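## Task

Grab one end of the red wire and raise it well up out of the crate, near the top of the arm's reach, since a modest lift does not count. Before the fingers close on the wire, open them around it by at least a thumb's width, unless they were already opened far from the whole wire; otherwise the run may fail. A crate tipping about halfway onto its side always fails. At the end, the end must be held up above the table, the other arm must not touch the wire, and the red wire may touch nothing else more than a finger's width above the crate rim. The other wire must stay inside the crate with no part hanging over a wall. The crate must stand upright and fully on the table, and the grippers must hold nothing except that one end. Nothing may be knocked or placed off the table.

## Robot and tools

Robot: two arms, left_arm and right_arm, each with a two-finger gripper. Both grippers report in one scene frame. The origin sits on the table surface midway between the arms, +x points out over the table, +z points up, and left_arm is on the +y side. The arm names do not match image sides. The arm bases may be tilted. Any mounting plates and the metal frame behind the arms are fixed obstacles.

Gripper geometry: the fingers point along the gripper's own +z axis and close along its y axis. end_effector_position is the point between the finger pads, about 1 cm short of the tips. Reported hand positions can be slightly wrong, more so at long reach. Motions often stop a centimetre or more off target, usually below it.

Row format, used by both execute_actions and move: one flat list of 16 numbers covering both arms. The order is left_arm x, y, z, qw, qx, qy, qz, opening, then the same eight for right_arm. x, y, z are an absolute position in metres in the scene frame. qw, qx, qy, qz is an absolute orientation quaternion with w first. opening runs from -1 (closed) to +1 (fully open, 0.094 m). To keep an arm still, resend its exact last reported position and quaternion with the opening it should have. To keep an orientation steady, repeat the same quaternion rather than copying back drifted readings.

execute_actions(actions): a list of actions run in sequence. An empty list only returns state and images. Each action is a table of up to 15 rows, and each row lasts one control step of 1/30 s. If a table has fewer than 15 rows, its final row repeats for the remaining steps. An action is rejected for both arms if any target lies more than 0.6 m from that gripper's current position along any of the gripper's own axes. A malformed action, or a first action failing that check against the latest state, rejects the whole call and nothing moves. On each step the command is clamped to within 70 mm and 16 degrees of the measured pose. Far targets therefore take several actions, and an arm carries on at most to its last clamped pose. Position wins over orientation when both cannot be met.

move(target, speed, blocking): target is one 16-number row of absolute poses. Each gripper travels in a straight line toward its pose, both finishing together, over 0.5 to 10 s. Travel is cut off at 10 s, possibly short of the target. speed is the top path speed in m/s, from 0.002 to 0.5 (default 0.25); rotation is capped at twice that in rad/s. The opening is applied at the start. Paths ignore obstacles and the other arm, and grippers may lag, wander or overshoot speed, especially near full stretch. Faster contact and targets set deeper past a contact both press harder. blocking=false returns after 0.5 s while motion continues. Until the move has ended, other actions and moves are refused, so use wait or stop first. The result adds a move: line with the ending (done, off_target, moving, held, fault) and any limits. limits=paced means the pose was clipped. limits=held means some steps were blocked, after which the arm may move very fast. Each gripper's distance from its pose is also reported.

wait(seconds): 0 to 10 s, with the arms holding their last command. It returns early if a running move ends. stop(): brakes a running move; the arm needs braking room and the fingers keep moving. zoom_image(camera, region): gives a detailed crop of the latest image from cam_high, cam_low, cam_left_wrist or cam_right_wrist. region is [x0, y0, x1, y1] in pixels from the top-left, at most 504 by 504. finished_scene(scene): ends the current scene, given by its number, after the last command has been held; it cannot be undone.

Reading results: the state line gives each gripper's position and quaternion. Hand target lines show the pose the controller is now heading to. grip_measured is the finger opening on the command scale, which may be off by about 1 mm; the last joint value gives it in metres. To grasp, command roughly 0.03 below grip_measured, or less for a lighter hold. A pose unreachable line means the clearance check changed or blocked that arm's command. HELD in step readings marks steps where an arm was held back. FAULT lines report arm stops. MOTOR HOT appears at 75 °C; at 90 °C the arm pauses, and at 100 °C it goes limp and drops. Joint torques are noisy and never zero. Joint limits per arm (rad): waist -2.618 to 3.054, shoulder and elbow 0 to 3.142, wrist pitch and yaw -1.571 to 1.571, wrist roll -2.094 to 2.094. Camera intrinsics and extrinsics are supplied but may be slightly off.

Typical order: inspect the images and zoom in to locate the wire end. Open the fingers wide above it, lower the gripper around the end, and close. Then raise it high over the table, keeping the other arm and the other wire clear.

Avoid: closing on the wire without first opening wide, tipping the crate, dragging the other wire over a wall, collisions between the arms, hard pushes, drops, and anything leaving the table. Loose objects may occasionally be nudged by outside pushes.

Each tool is called after "Request:" as name(argument=value, ...) on one line, values as JSON.

## Session

Request:
execute_actions(actions=[])

Scene clock: 0.00 s.
left_arm: end_effector_position=(+0.1239, +0.1065, +0.3139) grip_measured=+1.000 end_effector_quat_wxyz=(+0.053, +0.972, +0.191, +0.125) | right_arm: end_effector_position=(+0.2101, -0.0624, +0.2802) grip_measured=+1.000 end_effector_quat_wxyz=(+0.119, -0.515, +0.848, -0.023)
Joint positions: left_arm=[-1.37   1.604  1.105 -1.163 -0.332  1.412  0.094] | right_arm=[ 1.111  2.12   1.577 -1.015  0.289 -0.064  0.094]
Joint velocities: left_arm=[-0.017  0.022 -0.022 -0.037  0.007  0.037  0.   ] | right_arm=[ 0.017 -0.002 -0.027  0.022  0.037  0.022  0.   ]
Joint torques (N m, as the arm reports them, + toward a larger angle): no reading
Motor temperatures (°C, as the motors report them): left_arm=[20 21 22 20 22 20] | right_arm=[22 21 20 23 24 21]
Hand target (left_arm): +0.123, +0.107, +0.315; +0.054, +0.972, +0.192, +0.122
Hand target (right_arm): +0.211, -0.060, +0.286; +0.126, -0.514, +0.848, -0.018

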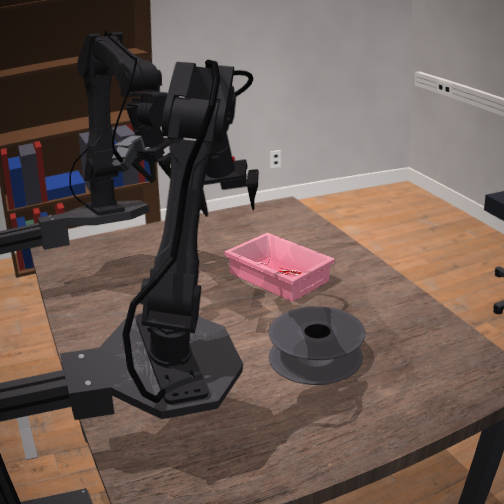

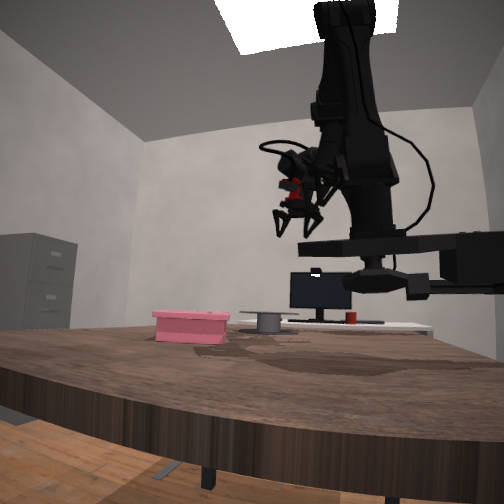

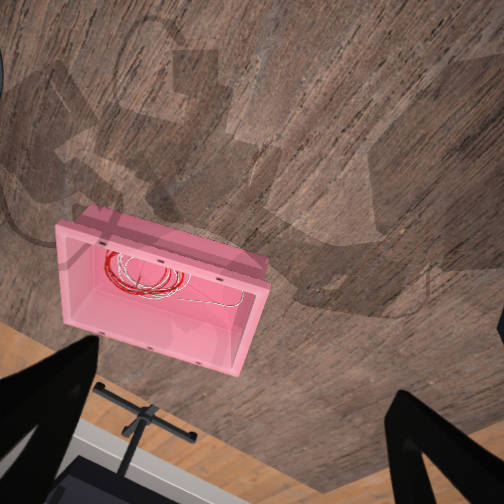

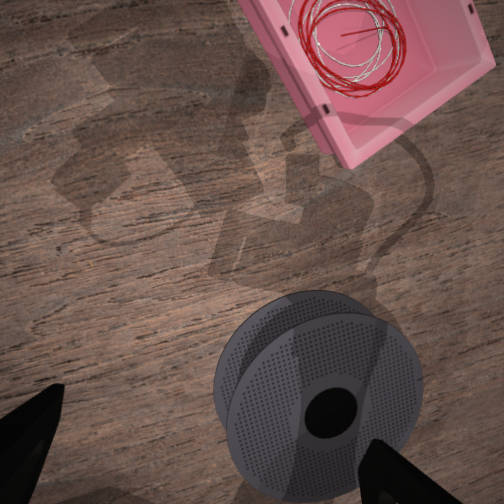

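Request:
zoom_image(camera="cam_right_wrist", region=[260, 0, 440, 120])

Request:
zoom_image(camera="cam_left_wrist", region=[60, 210, 260, 360])

Region (260, 0, 440, 120) of cam_right_wrist's 504x504 image, scaled by 2.800, with more detail than that image has.

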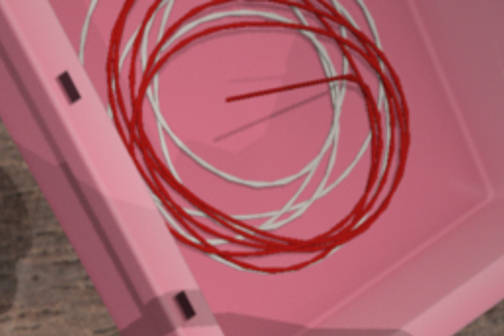

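Region (60, 210, 260, 360) of cam_left_wrist's 504x504 image, scaled by 2.520, with more detail than that image has; it fills the top 378 rows of this view, and the rest is white.

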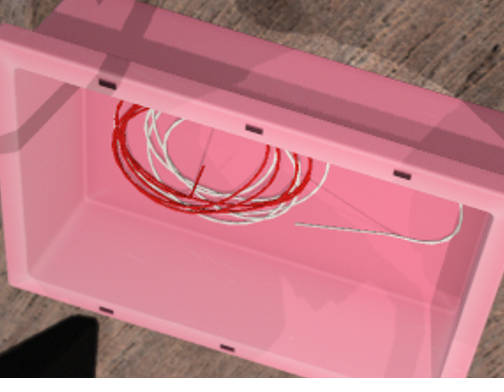

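Request:
move(target=[0.36,0.07,0.2,0,1,0,0,0.2,0.15,-0.25,0.28,0.119,-0.515,0.848,-0.023,1], speed=0.35)

Scene clock: 5.83 s.
left_arm: end_effector_position=(+0.3637, +0.0748, +0.2008) grip_measured=+0.203 end_effector_quat_wxyz=(-0.049, +0.987, +0.149, +0.035) | right_arm: end_effector_position=(+0.1511, -0.2453, +0.2841) grip_measured=+1.000 end_effector_quat_wxyz=(+0.121, -0.515, +0.848, -0.025)
Joint positions: left_arm=[-0.735  2.44   1.881 -1.161 -0.306  2.101  0.056] | right_arm=[ 0.952  1.38   0.868 -0.995  0.289 -0.231  0.094]
Joint velocities: left_arm=[-0.002 -0.007  0.042 -0.022 -0.007 -0.051  0.001] | right_arm=[-0.002  0.002  0.012 -0.037 -0.037 -0.095  0.   ]
Joint torques (N m, as the arm reports them, + toward a larger angle): left_arm=[-3.38 -9.67  7.68 -0.22 -0.06  0.06] | right_arm=[ 0.17 -4.72  4.65  0.69 -0.03 -0.03]
Motor temperatures (°C, as the motors report them): left_arm=[20 21 23 20 22 20] | right_arm=[22 23 20 23 24 21]
Hand target (left_arm): +0.361, +0.073, +0.199; -0.057, +0.988, +0.139, +0.029
Hand target (right_arm): +0.148, -0.249, +0.282; +0.117, -0.515, +0.849, -0.022
Off the commanded pose (left_arm): 0.006 m, 19 deg; orientation clipped at the last step of the last action.
Off the commanded pose (right_arm): 0.006 m, 0 deg.
joint sent to its limit (left arm) — the command would take joint 6 (wrist roll) past its upper limit, so that joint was sent only as far as its limit.
move: off_target (left_arm); limits=paced
camera_calibration (this result's frames):
cam_left_wrist: T_world_to_cam=[[-0.497838, 0.864833, 0.0649709, 0.102068], [0.753376, 0.394132, 0.526388, -0.363841], [0.429631, 0.311003, -0.847758, 0.114395], [0, 0, 0, 1]] pos_world=[0.275775, 0.0195527, 0.28187]
cam_right_wrist: T_world_to_cam=[[0.941157, -0.205043, 0.268665, -0.271672], [-0.272715, -0.930283, 0.245357, -0.200154], [0.199626, -0.304188, -0.931461, 0.28304], [0, 0, 0, 1]] pos_world=[0.144599, -0.155807, 0.385739]

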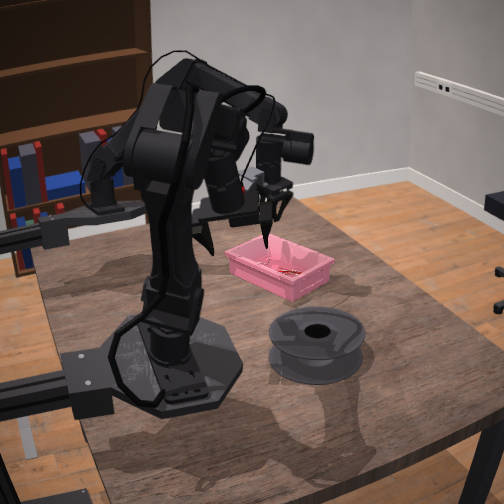

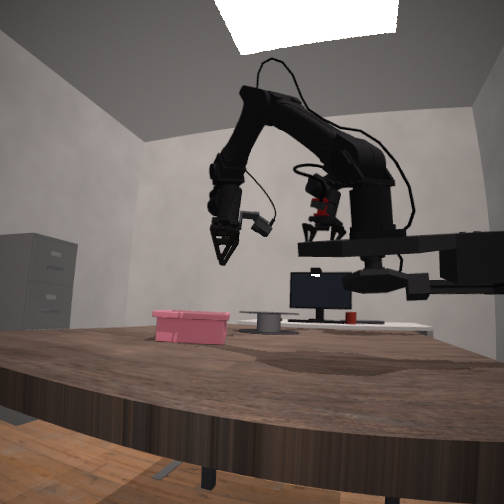

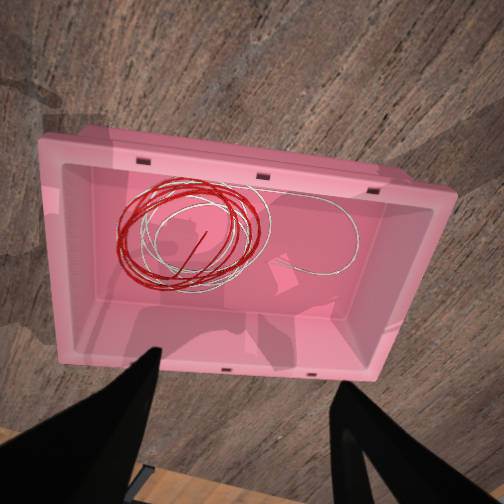

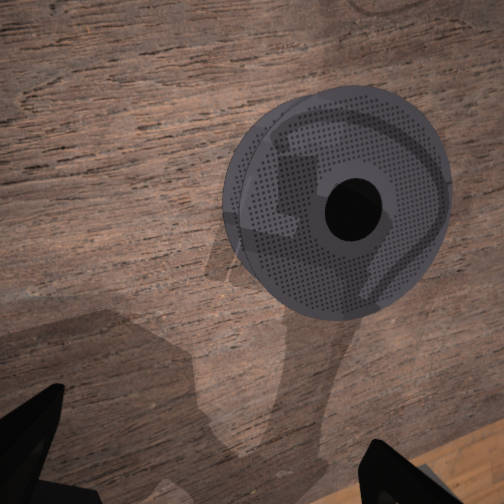

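Request:
move(target=[0.41,0.075,0.085,0,0.985,0.17,0,-0.4,0.15,-0.25,0.28,0.119,-0.515,0.848,-0.023,1])

Scene clock: 10.37 s.
left_arm: end_effector_position=(+0.4060, +0.0821, +0.0825) grip_measured=-0.398 end_effector_quat_wxyz=(-0.032, +0.975, +0.220, +0.007) | right_arm: end_effector_position=(+0.1521, -0.2465, +0.2838) grip_measured=+1.000 end_effector_quat_wxyz=(+0.120, -0.516, +0.848, -0.026)
Joint positions: left_arm=[-0.593  2.725  1.968 -0.939 -0.258  2.101  0.028] | right_arm=[ 0.945  1.38   0.868 -0.995  0.289 -0.24   0.094]
Joint velocities: left_arm=[ 0.007 -0.002 -0.017 -0.051  0.051  0.007  0.001] | right_arm=[ 0.032 -0.017  0.002  0.022  0.022 -0.051  0.   ]
Joint torques (N m, as the arm reports them, + toward a larger angle): left_arm=[ -3.52 -12.17   7.05   0.05   0.12   0.07] | right_arm=[ 0.09 -4.59  4.09  0.85  0.   -0.02]
Motor temperatures (°C, as the motors report them): left_arm=[20 22 23 20 22 20] | right_arm=[22 22 21 23 24 21]
Hand target (left_arm): +0.410, +0.076, +0.085; -0.021, +0.976, +0.217, +0.008
Hand target (right_arm): +0.150, -0.250, +0.280; +0.119, -0.515, +0.848, -0.023
Off the commanded pose (left_arm): 0.009 m, 7 deg.
Off the commanded pose (right_arm): 0.006 m, 0 deg.
joint sent to its limit (left arm) — the command would take joint 6 (wrist roll) past its upper limit, so that joint was sent only as far as its limit.
move: off_target (left_arm)
camera_calibration (this result's frames):
cam_left_wrist: T_world_to_cam=[[-0.615327, 0.786645, 0.0506114, 0.179774], [0.708018, 0.523316, 0.474184, -0.324103], [0.346529, 0.327612, -0.87897, 0.0285889], [0, 0, 0, 1]] pos_world=[0.330184, 0.018824, 0.169715]
cam_right_wrist: T_world_to_cam=[[0.941802, -0.20237, 0.268432, -0.272156], [-0.270503, -0.930303, 0.247717, -0.201947], [0.199593, -0.305912, -0.930903, 0.281611], [0, 0, 0, 1]] pos_world=[0.145482, -0.1568, 0.385234]

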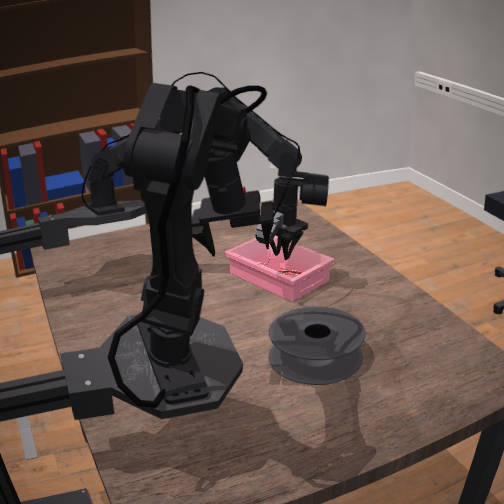

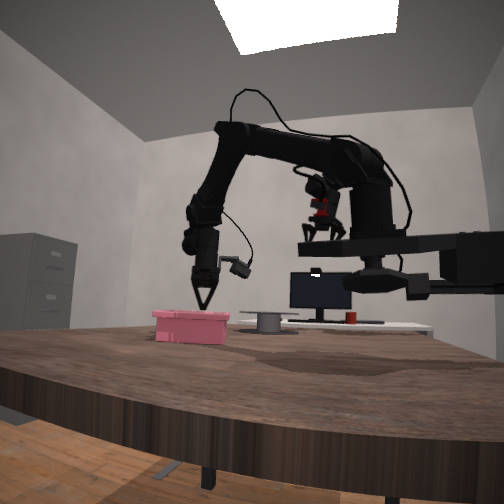

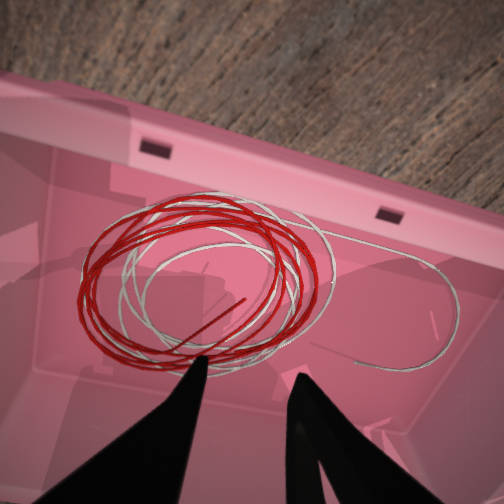

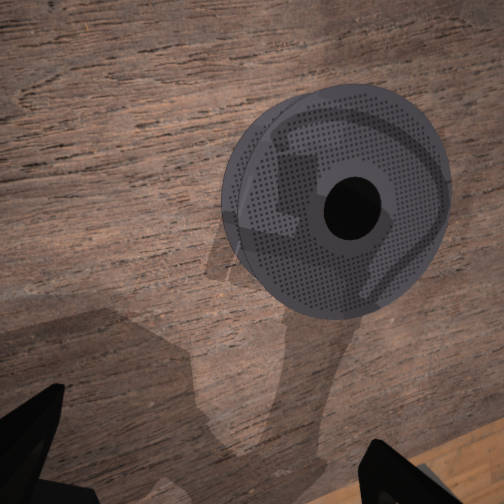

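Request:
move(target=[0.407,0.068,0.046,-0.02,0.975,0.22,0,-0.4,0.15,-0.25,0.28,0.119,-0.515,0.848,-0.023,1], speed=0.1)

Scene clock: 15.00 s.
left_arm: end_effector_position=(+0.4029, +0.0726, +0.0467) grip_measured=-0.398 end_effector_quat_wxyz=(-0.029, +0.975, +0.220, +0.001) | right_arm: end_effector_position=(+0.1521, -0.2465, +0.2838) grip_measured=+1.000 end_effector_quat_wxyz=(+0.120, -0.516, +0.848, -0.026)
Joint positions: left_arm=[-0.593  2.819  1.999 -0.881 -0.246  2.101  0.028] | right_arm=[ 0.945  1.38   0.868 -0.995  0.289 -0.24   0.094]
Joint velocities: left_arm=[-0.002 -0.007 -0.027 -0.007  0.007 -0.007  0.   ] | right_arm=[-0.007  0.002 -0.007  0.007 -0.007 -0.007  0.   ]
Joint torques (N m, as the arm reports them, + toward a larger angle): left_arm=[ -3.15 -12.01   7.     0.     0.16  -0.01] | right_arm=[ 0.2  -4.66  4.12  0.85  0.01 -0.04]
Motor temperatures (°C, as the motors report them): left_arm=[21 24 23 20 22 20] | right_arm=[22 22 21 24 24 21]
Hand target (left_arm): +0.407, +0.068, +0.046; -0.020, +0.975, +0.220, +0.000
Hand target (right_arm): +0.150, -0.250, +0.280; +0.119, -0.515, +0.848, -0.023
Off the commanded pose (left_arm): 0.006 m, 1 deg.
Off the commanded pose (right_arm): 0.006 m, 0 deg.
move: done
camera_calibration (this result's frames):
cam_left_wrist: T_world_to_cam=[[-0.614438, 0.787307, 0.0511268, 0.186754], [0.713207, 0.526563, 0.462673, -0.301861], [0.337344, 0.320748, -0.885053, 0.00580179], [0, 0, 0, 1]] pos_world=[0.328081, 0.0100549, 0.13525]
cam_right_wrist: T_world_to_cam=[[0.941802, -0.20237, 0.268432, -0.272156], [-0.270503, -0.930303, 0.247717, -0.201947], [0.199593, -0.305912, -0.930903, 0.281611], [0, 0, 0, 1]] pos_world=[0.145482, -0.1568, 0.385234]

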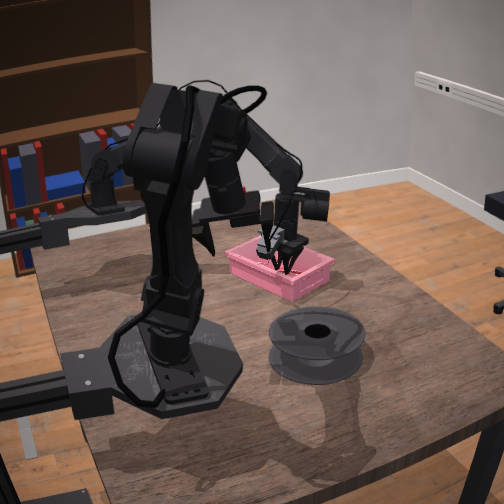

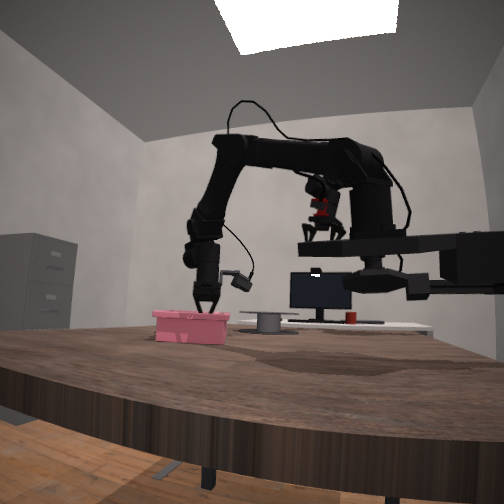

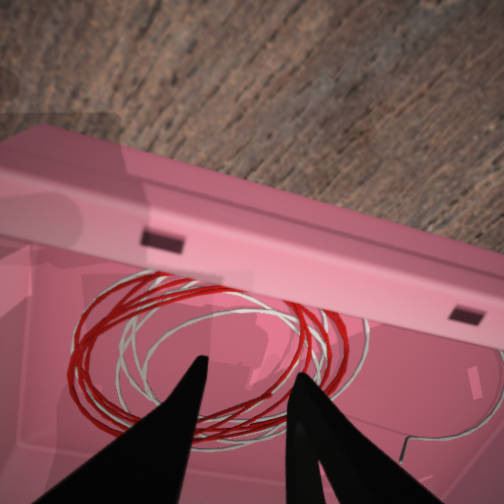

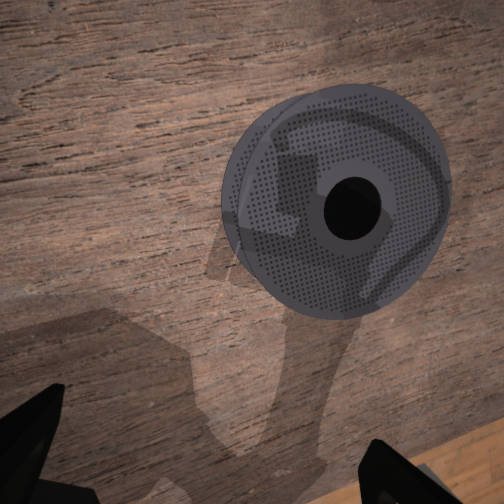

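Request:
move(target=[0.41,0.069,0.039,-0.02,0.975,0.22,0,-0.4,0.15,-0.25,0.28,0.119,-0.515,0.848,-0.023,1], speed=0.05)

Request:
move(target=[0.41,0.069,0.039,-0.02,0.975,0.22,0,-1,0.15,-0.25,0.28,0.119,-0.515,0.848,-0.023,1])

Request:
move(target=[0.41,0.069,0.13,-0.02,0.975,0.22,0,-1,0.15,-0.25,0.28,0.119,-0.515,0.848,-0.023,1], speed=0.1)

Scene clock: 18.33 s.
left_arm: end_effector_position=(+0.4069, +0.0695, +0.0446) grip_measured=-0.398 end_effector_quat_wxyz=(-0.025, +0.975, +0.221, +0.005) | right_arm: end_effector_position=(+0.1521, -0.2465, +0.2838) grip_measured=+1.000 end_effector_quat_wxyz=(+0.120, -0.516, +0.848, -0.026)
Joint positions: left_arm=[-0.593  2.833  2.017 -0.874 -0.246  2.101  0.028] | right_arm=[ 0.945  1.38   0.868 -0.995  0.289 -0.24   0.094]
Joint velocities: left_arm=[-0.017 -0.022 -0.042 -0.081  0.007 -0.037  0.   ] | right_arm=[ 0.022 -0.002 -0.007  0.007  0.007  0.022  0.   ]
Joint torques (N m, as the arm reports them, + toward a larger angle): left_arm=[ -2.55 -11.49   6.95   0.     0.17   0.07] | right_arm=[ 0.09 -4.67  4.11  0.85  0.03 -0.01]
Motor temperatures (°C, as the motors report them): left_arm=[21 24 24 20 22 20] | right_arm=[22 22 21 24 24 21]
Hand target (left_arm): +0.410, +0.069, +0.039; -0.020, +0.975, +0.222, +0.001
Hand target (right_arm): +0.150, -0.250, +0.280; +0.119, -0.515, +0.848, -0.023
Off the commanded pose (left_arm): 0.006 m, 1 deg.
Off the commanded pose (right_arm): 0.006 m, 0 deg.
joint sent to its limit (left arm) — the command would take joint 6 (wrist roll) past its upper limit, so that joint was sent only as far as its limit.
move: done
camera_calibration (this result's frames):
cam_left_wrist: T_world_to_cam=[[-0.616836, 0.786085, 0.0397876, 0.193293], [0.707278, 0.531399, 0.466232, -0.300101], [0.345355, 0.31573, -0.883767, 0.000645807], [0, 0, 0, 1]] pos_world=[0.331263, 0.0073248, 0.132797]
cam_right_wrist: T_world_to_cam=[[0.941802, -0.20237, 0.268432, -0.272156], [-0.270503, -0.930303, 0.247717, -0.201947], [0.199593, -0.305912, -0.930903, 0.281611], [0, 0, 0, 1]] pos_world=[0.145482, -0.1568, 0.385234]

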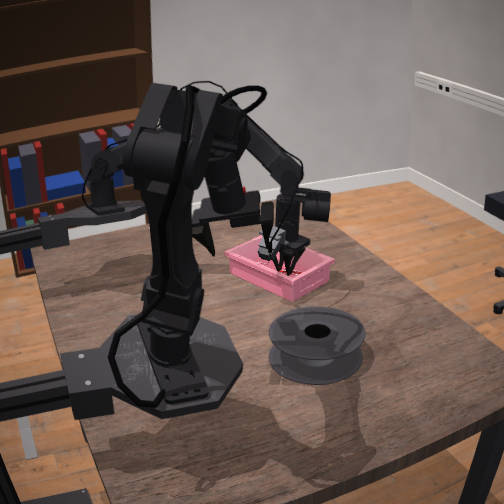

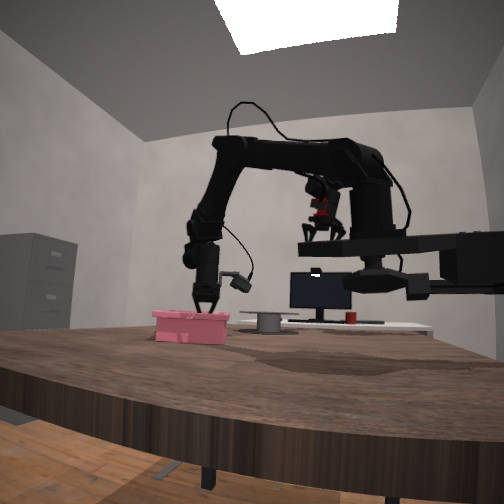

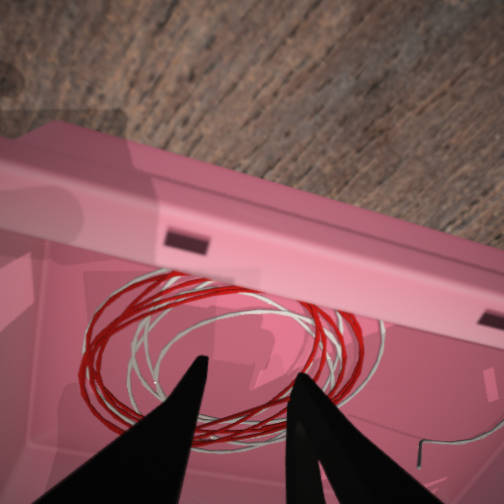

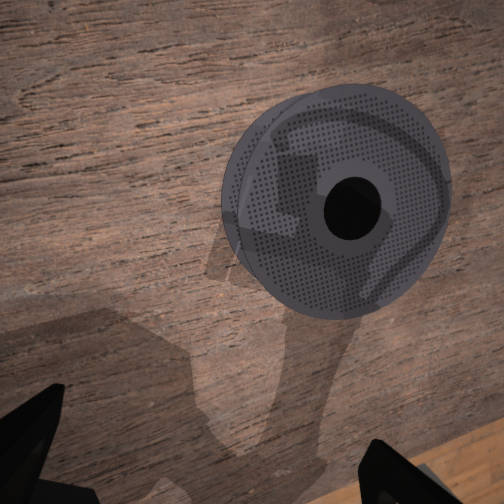

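Scene clock: 19.03 s.
left_arm: end_effector_position=(+0.4069, +0.0696, +0.0446) grip_measured=-0.982 end_effector_quat_wxyz=(-0.025, +0.975, +0.221, +0.005) | right_arm: end_effector_position=(+0.1521, -0.2465, +0.2838) grip_measured=+1.000 end_effector_quat_wxyz=(+0.120, -0.516, +0.848, -0.026)
Joint positions: left_arm=[-0.593  2.833  2.017 -0.874 -0.246  2.101  0.001] | right_arm=[ 0.945  1.38   0.868 -0.995  0.289 -0.24   0.094]
Joint velocities: left_arm=[-0.002 -0.002 -0.017  0.081 -0.022 -0.11   0.003] | right_arm=[-0.007  0.002 -0.007  0.066  0.007  0.022  0.   ]
Joint torques (N m, as the arm reports them, + toward a larger angle): left_arm=[ -2.51 -11.18   7.03   0.02   0.13   0.1 ] | right_arm=[ 0.11 -4.77  4.05  0.86  0.01 -0.02]
Motor temperatures (°C, as the motors report them): left_arm=[21 24 24 20 22 20] | right_arm=[22 22 21 24 24 21]
Hand target (left_arm): +0.410, +0.069, +0.039; -0.021, +0.975, +0.222, +0.001
Hand target (right_arm): +0.150, -0.250, +0.280; +0.119, -0.515, +0.848, -0.023
Off the commanded pose (left_arm): 0.006 m, 1 deg.
Off the commanded pose (right_arm): 0.006 m, 0 deg.
joint sent to its limit (left arm) — the command would take joint 6 (wrist roll) past its upper limit, so that joint was sent only as far as its limit.
move: done
camera_calibration (this result's frames):
cam_left_wrist: T_world_to_cam=[[-0.616836, 0.786079, 0.0399044, 0.193267], [0.707185, 0.531244, 0.466551, -0.300125], [0.345547, 0.316005, -0.883594, 0.000512325], [0, 0, 0, 1]] pos_world=[0.331281, 0.00735405, 0.132764]
cam_right_wrist: T_world_to_cam=[[0.941802, -0.20237, 0.268432, -0.272156], [-0.270503, -0.930303, 0.247717, -0.201947], [0.199593, -0.305912, -0.930903, 0.281611], [0, 0, 0, 1]] pos_world=[0.145482, -0.1568, 0.385234]

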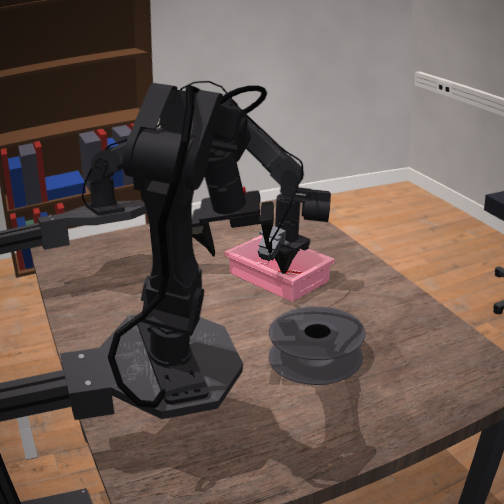

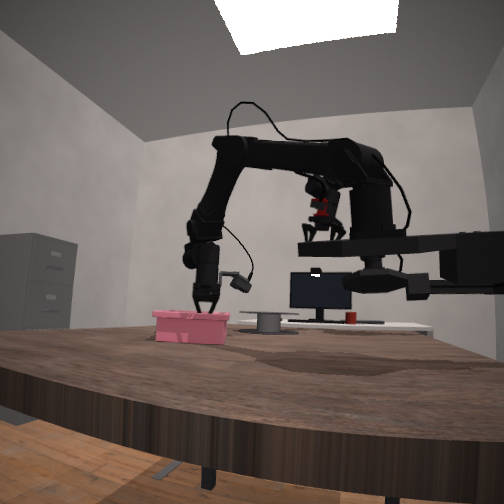

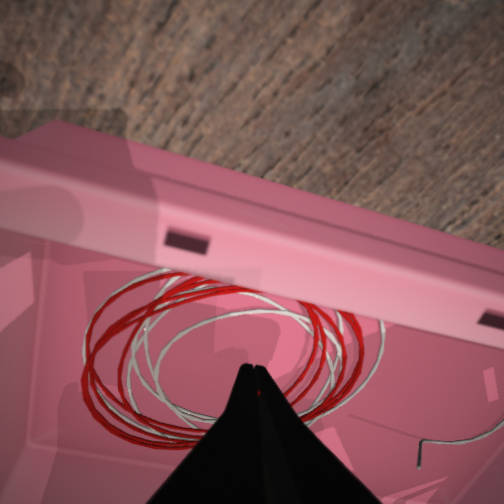

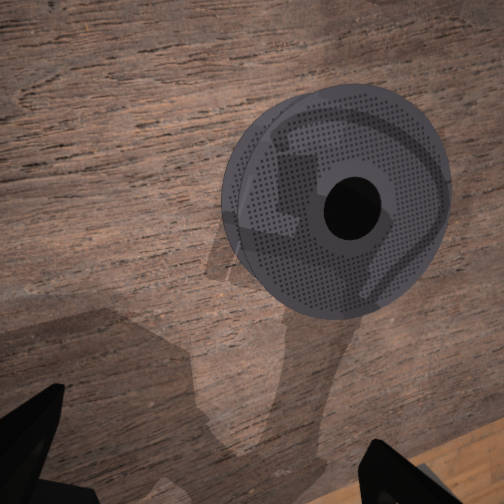

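Scene clock: 20.43 s.
left_arm: end_effector_position=(+0.4106, +0.0758, +0.1196) grip_measured=-0.982 end_effector_quat_wxyz=(-0.027, +0.975, +0.221, +0.001) | right_arm: end_effector_position=(+0.1521, -0.2465, +0.2838) grip_measured=+1.000 end_effector_quat_wxyz=(+0.120, -0.516, +0.848, -0.026)
Joint positions: left_arm=[-0.608  2.698  2.069 -1.073 -0.241  2.083  0.001] | right_arm=[ 0.945  1.38   0.868 -0.995  0.289 -0.24   0.094]
Joint velocities: left_arm=[-0.017 -0.007  0.022 -0.066 -0.022  0.007 -0.   ] | right_arm=[-0.012  0.002 -0.012  0.051 -0.037 -0.022  0.   ]
Joint torques (N m, as the arm reports them, + toward a larger angle): left_arm=[ -4.24 -13.31   7.25  -0.23   0.23  -0.07] | right_arm=[ 0.11 -4.67  4.05  0.87  0.03 -0.06]
Motor temperatures (°C, as the motors report them): left_arm=[21 25 24 20 22 20] | right_arm=[22 22 21 24 24 21]
Hand target (left_arm): +0.410, +0.069, +0.130; -0.019, +0.975, +0.220, +0.000
Hand target (right_arm): +0.150, -0.250, +0.280; +0.119, -0.515, +0.848, -0.023
Off the commanded pose (left_arm): 0.012 m, 1 deg.
Off the commanded pose (right_arm): 0.006 m, 0 deg.
move: off_target (left_arm)
camera_calibration (this result's frames):
cam_left_wrist: T_world_to_cam=[[-0.616676, 0.785814, 0.0469786, 0.186813], [0.71116, 0.530513, 0.46131, -0.342003], [0.337581, 0.317888, -0.885994, 0.0669534], [0, 0, 0, 1]] pos_world=[0.33582, 0.0133528, 0.208313]
cam_right_wrist: T_world_to_cam=[[0.941802, -0.20237, 0.268432, -0.272156], [-0.270503, -0.930303, 0.247717, -0.201947], [0.199593, -0.305912, -0.930903, 0.281611], [0, 0, 0, 1]] pos_world=[0.145482, -0.1568, 0.385234]

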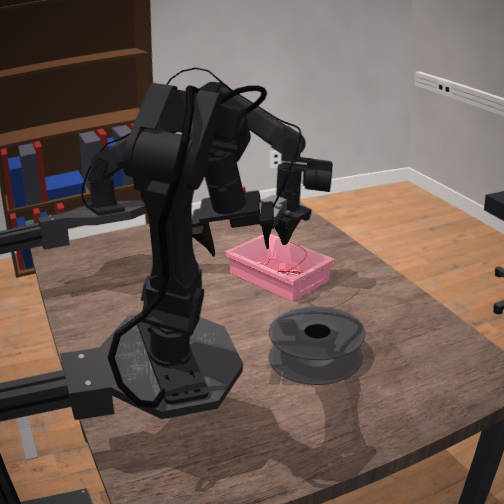

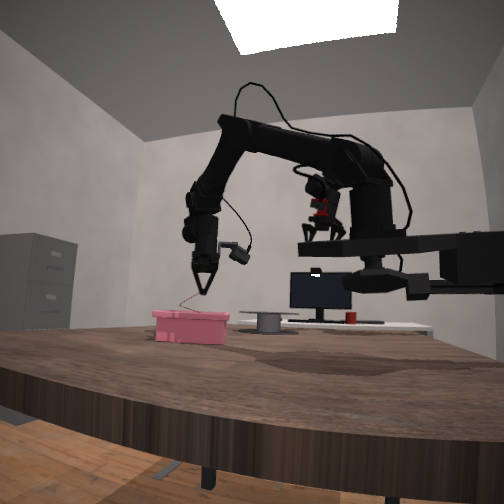

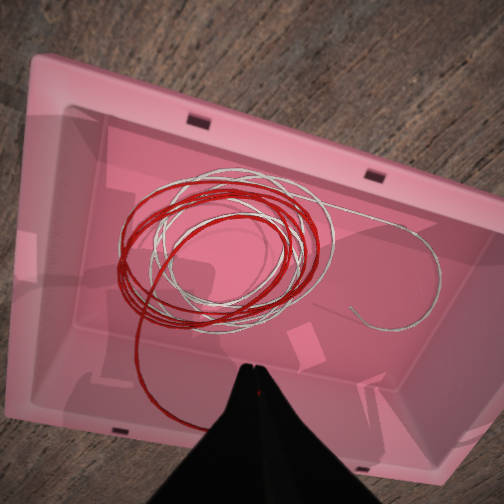

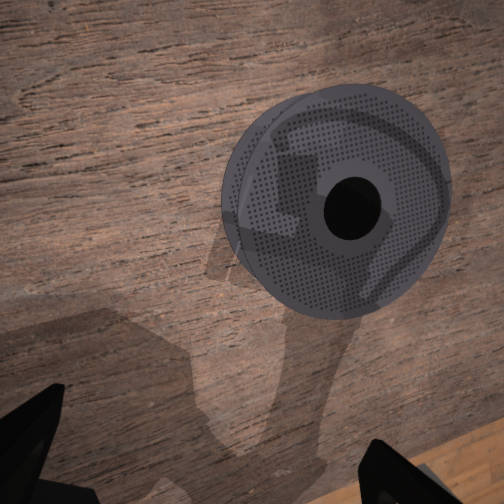

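Request:
move(target=[0.40,0.075,0.36,0.252,0.917,0.207,0.23,-1,0.15,-0.25,0.28,0.119,-0.515,0.848,-0.023,1], speed=0.15)

Request:
move(target=[0.38,0.08,0.62,0.473,0.747,0.169,0.433,-1,0.15,-0.25,0.28,0.119,-0.515,0.848,-0.023,1], speed=0.15)

Scene clock: 26.10 s.
left_arm: end_effector_position=(+0.4084, +0.0775, +0.3632) grip_measured=-0.982 end_effector_quat_wxyz=(+0.247, +0.912, +0.227, +0.237) | right_arm: end_effector_position=(+0.1521, -0.2465, +0.2838) grip_measured=+1.000 end_effector_quat_wxyz=(+0.120, -0.516, +0.848, -0.026)
Joint positions: left_arm=[-0.71   1.839  1.441 -0.571 -0.24   2.106  0.001] | right_arm=[ 0.945  1.38   0.868 -0.995  0.289 -0.24   0.094]
Joint velocities: left_arm=[-0.012  0.002  0.012  0.007 -0.037  0.007  0.   ] | right_arm=[ 0.002 -0.017  0.007  0.022  0.037  0.081  0.   ]
Joint torques (N m, as the arm reports them, + toward a larger angle): left_arm=[-3.28 -8.96  5.09  1.32  0.13  0.01] | right_arm=[ 0.12 -4.77  4.12  0.86  0.02 -0.01]
Motor temperatures (°C, as the motors report them): left_arm=[21 26 24 20 22 20] | right_arm=[22 22 21 24 24 21]
Hand target (left_arm): +0.400, +0.075, +0.362; +0.247, +0.915, +0.218, +0.232
Hand target (right_arm): +0.150, -0.250, +0.280; +0.119, -0.515, +0.848, -0.023
Off the commanded pose (left_arm): 0.009 m, 3 deg.
Off the commanded pose (right_arm): 0.006 m, 0 deg.
joint sent to its limit (left arm) — the command would take joint 6 (wrist roll) past its upper limit, so that joint was sent only as far as its limit.
move: off_target (left_arm)
camera_calibration (this result's frames):
cam_left_wrist: T_world_to_cam=[[-0.459772, 0.640778, -0.614827, 0.360194], [0.390662, 0.767697, 0.507961, -0.358177], [0.797492, -0.00664319, -0.603293, 0.017609], [0, 0, 0, 1]] pos_world=[0.29149, 0.0442841, 0.41402]
cam_right_wrist: T_world_to_cam=[[0.941802, -0.20237, 0.268432, -0.272156], [-0.270503, -0.930303, 0.247717, -0.201947], [0.199593, -0.305912, -0.930903, 0.281611], [0, 0, 0, 1]] pos_world=[0.145482, -0.1568, 0.385234]

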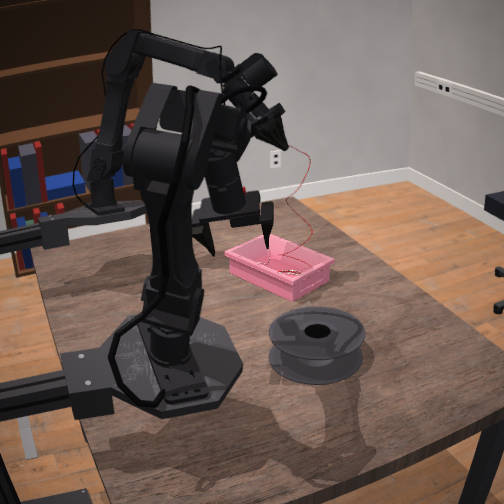

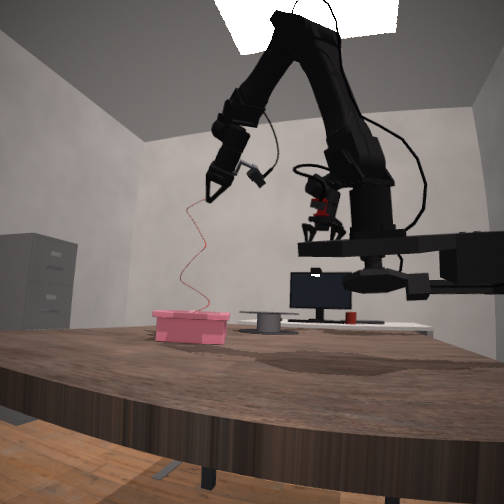

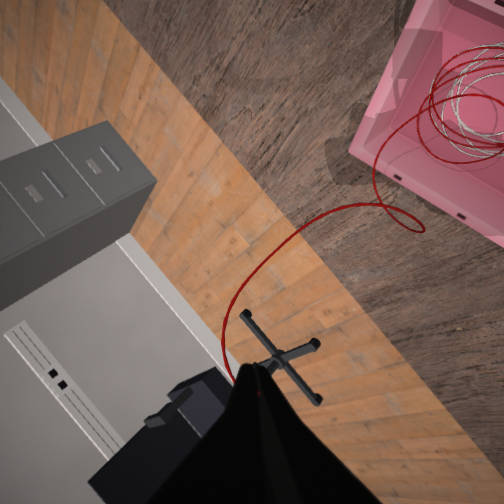

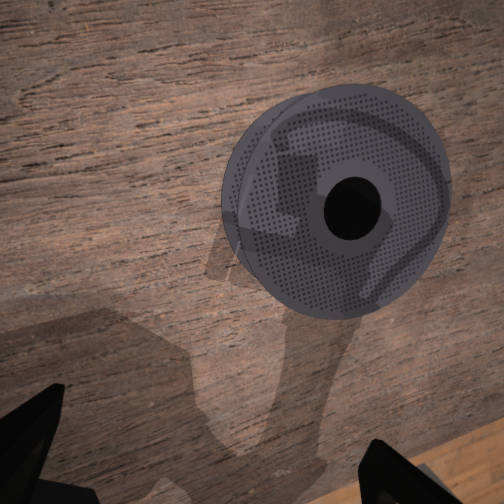

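Scene clock: 28.83 s.
left_arm: end_effector_position=(+0.3848, +0.0774, +0.6019) grip_measured=-0.982 end_effector_quat_wxyz=(+0.464, +0.758, +0.219, +0.404) | right_arm: end_effector_position=(+0.1521, -0.2465, +0.2838) grip_measured=+1.000 end_effector_quat_wxyz=(+0.120, -0.516, +0.848, -0.026)
Joint positions: left_arm=[-0.864  1.542  1.555 -0.358 -0.321  2.109  0.001] | right_arm=[ 0.945  1.38   0.868 -0.995  0.289 -0.24   0.094]
Joint velocities: left_arm=[-0.002 -0.017  0.007 -0.051 -0.022  0.037  0.001] | right_arm=[-0.012  0.017 -0.007  0.022  0.022  0.037  0.   ]
Joint torques (N m, as the arm reports them, + toward a larger angle): left_arm=[-2.31 -6.41  8.57  1.86  0.11 -0.02] | right_arm=[ 0.01 -4.65  4.01  0.82  0.02 -0.03]
Motor temperatures (°C, as the motors report them): left_arm=[21 26 24 21 22 20] | right_arm=[22 22 21 24 24 21]
Hand target (left_arm): +0.379, +0.081, +0.621; +0.478, +0.746, +0.218, +0.410
Hand target (right_arm): +0.150, -0.250, +0.280; +0.119, -0.515, +0.848, -0.023
Off the commanded pose (left_arm): 0.019 m, 7 deg.
Off the commanded pose (right_arm): 0.006 m, 0 deg.
joint sent to its limit (left arm) — the command would take joint 6 (wrist roll) past its upper limit, so that joint was sent only as far as its limit.
move: off_target (left_arm)
camera_calibration (this result's frames):
cam_left_wrist: T_world_to_cam=[[-0.0836863, 0.308441, -0.947555, 0.577392], [0.156386, 0.943173, 0.293203, -0.264251], [0.984144, -0.123648, -0.127167, -0.168865], [0, 0, 0, 1]] pos_world=[0.255832, 0.0502638, 0.603116]
cam_right_wrist: T_world_to_cam=[[0.941802, -0.20237, 0.268432, -0.272156], [-0.270503, -0.930303, 0.247717, -0.201947], [0.199593, -0.305912, -0.930903, 0.281611], [0, 0, 0, 1]] pos_world=[0.145482, -0.1568, 0.385234]

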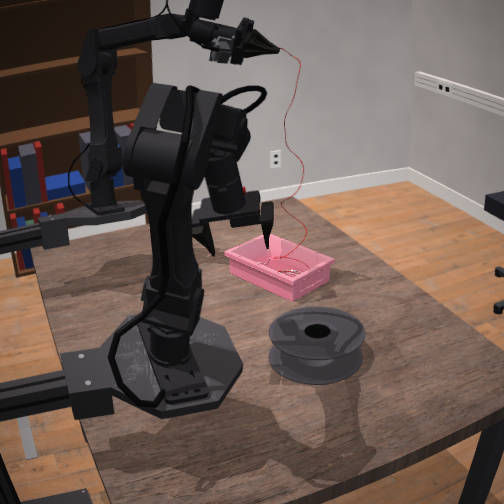

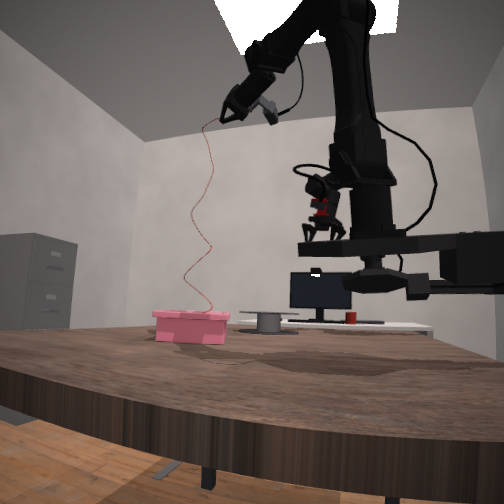

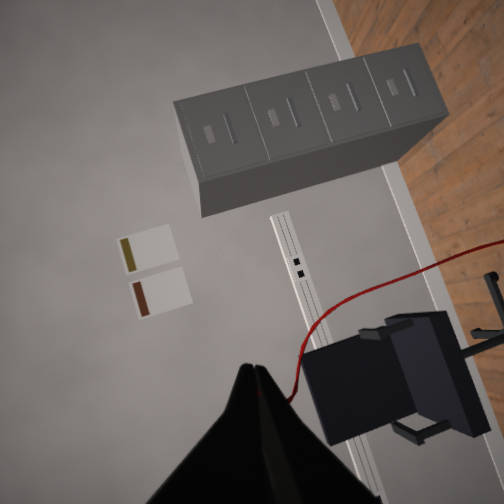

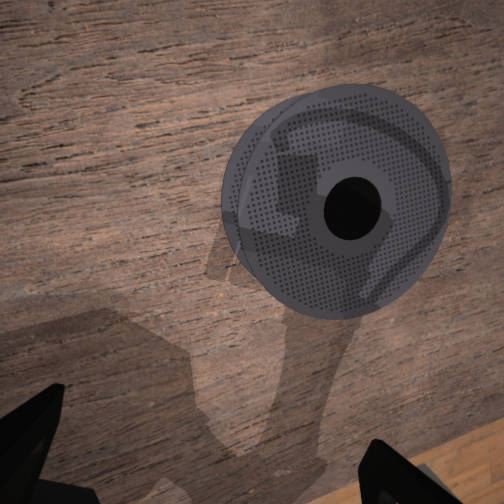

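Request:
move(target=[0.35,0.1,0.83,0.62,0.524,0.17,0.555,-1,0.15,-0.25,0.28,0.119,-0.515,0.848,-0.023,1], speed=0.15)

Request:
zoom_image(camera="cam_high", region=[200, 180, 360, 310])

Scene clock: 32.73 s.
left_arm: end_effector_position=(+0.3517, +0.1069, +0.8231) grip_measured=-0.982 end_effector_quat_wxyz=(+0.655, +0.537, +0.225, +0.481) | right_arm: end_effector_position=(+0.1521, -0.2465, +0.2838) grip_measured=+1.000 end_effector_quat_wxyz=(+0.120, -0.516, +0.848, -0.026)
Joint positions: left_arm=[-0.965  1.595  1.956 -0.105 -0.34   2.109  0.001] | right_arm=[ 0.945  1.38   0.868 -0.995  0.289 -0.24   0.094]
Joint velocities: left_arm=[-0.002  0.027  0.002 -0.037 -0.051 -0.037  0.001] | right_arm=[-0.017 -0.007  0.002 -0.007  0.066 -0.022  0.   ]
Joint torques (N m, as the arm reports them, + toward a larger angle): left_arm=[-2.2  -2.63  7.28  1.67  0.35 -0.03] | right_arm=[ 0.07 -4.69  4.06  0.87 -0.01 -0.04]
Motor temperatures (°C, as the motors report them): left_arm=[21 25 24 22 22 20] | right_arm=[22 22 21 24 24 21]
Hand target (left_arm): +0.349, +0.101, +0.829; +0.663, +0.532, +0.218, +0.479
Hand target (right_arm): +0.150, -0.250, +0.280; +0.119, -0.515, +0.848, -0.023
Off the commanded pose (left_arm): 0.010 m, 11 deg.
Off the commanded pose (right_arm): 0.006 m, 0 deg.
joint sent to its limit (left arm) — the command would take joint 6 (wrist roll) past its upper limit, so that joint was sent only as far as its limit.
move: off_target (left_arm)
camera_calibration (this result's frames):
cam_left_wrist: T_world_to_cam=[[0.286233, -0.149963, -0.946352, 0.693054], [0.101073, 0.986891, -0.125816, 0.00793369], [0.952814, -0.0596379, 0.297638, -0.450055], [0, 0, 0, 1]] pos_world=[0.229642, 0.0692624, 0.790825]
cam_right_wrist: T_world_to_cam=[[0.941802, -0.20237, 0.268432, -0.272156], [-0.270503, -0.930303, 0.247717, -0.201947], [0.199593, -0.305912, -0.930903, 0.281611], [0, 0, 0, 1]] pos_world=[0.145482, -0.1568, 0.385234]

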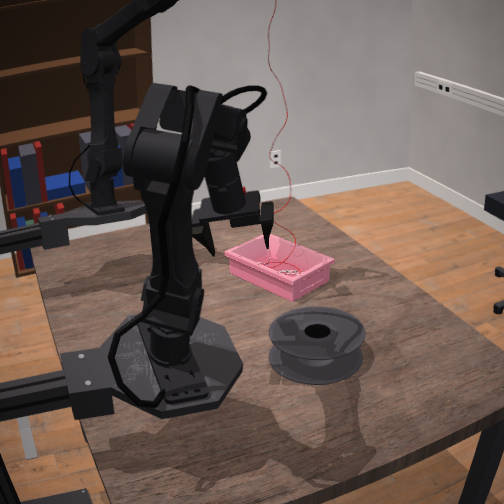

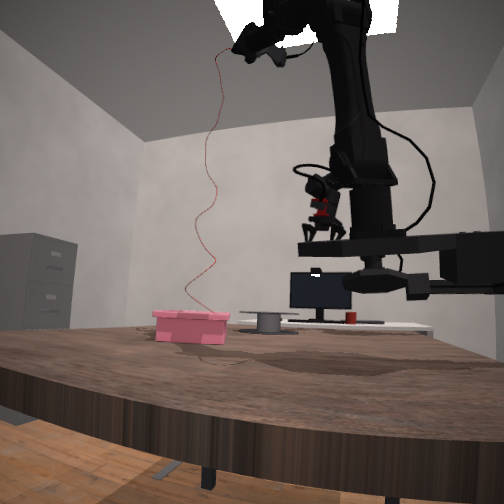

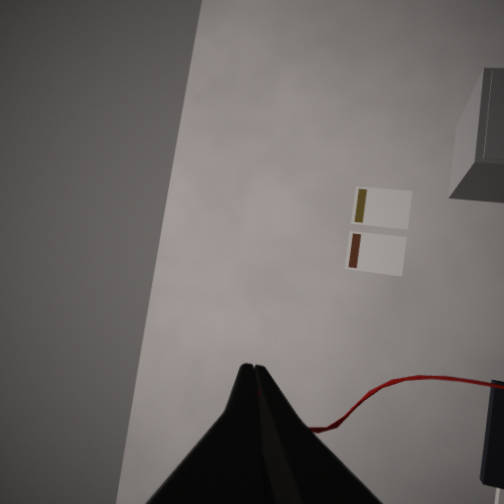

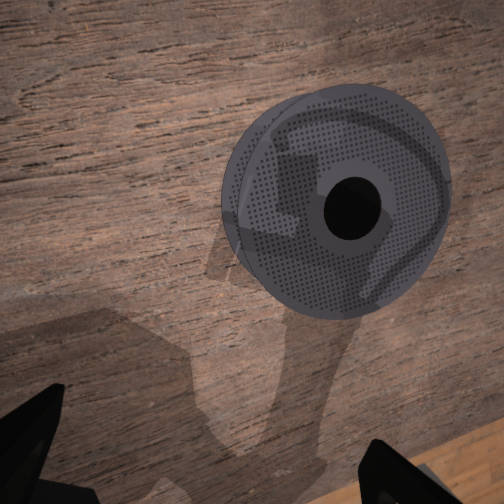

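Region (200, 180, 360, 310) of cam_high's 504x504 image, scaled by 3.150, with more detail than that image has; it fills the top 410 rows of this view, and the rest is white.

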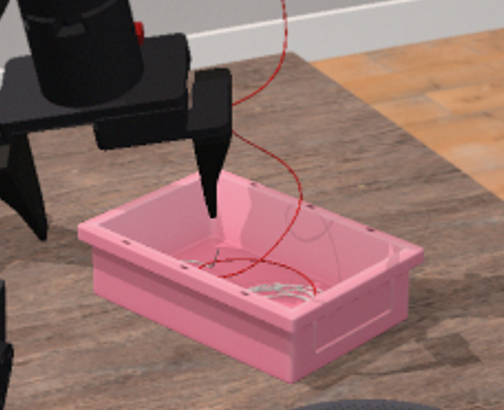

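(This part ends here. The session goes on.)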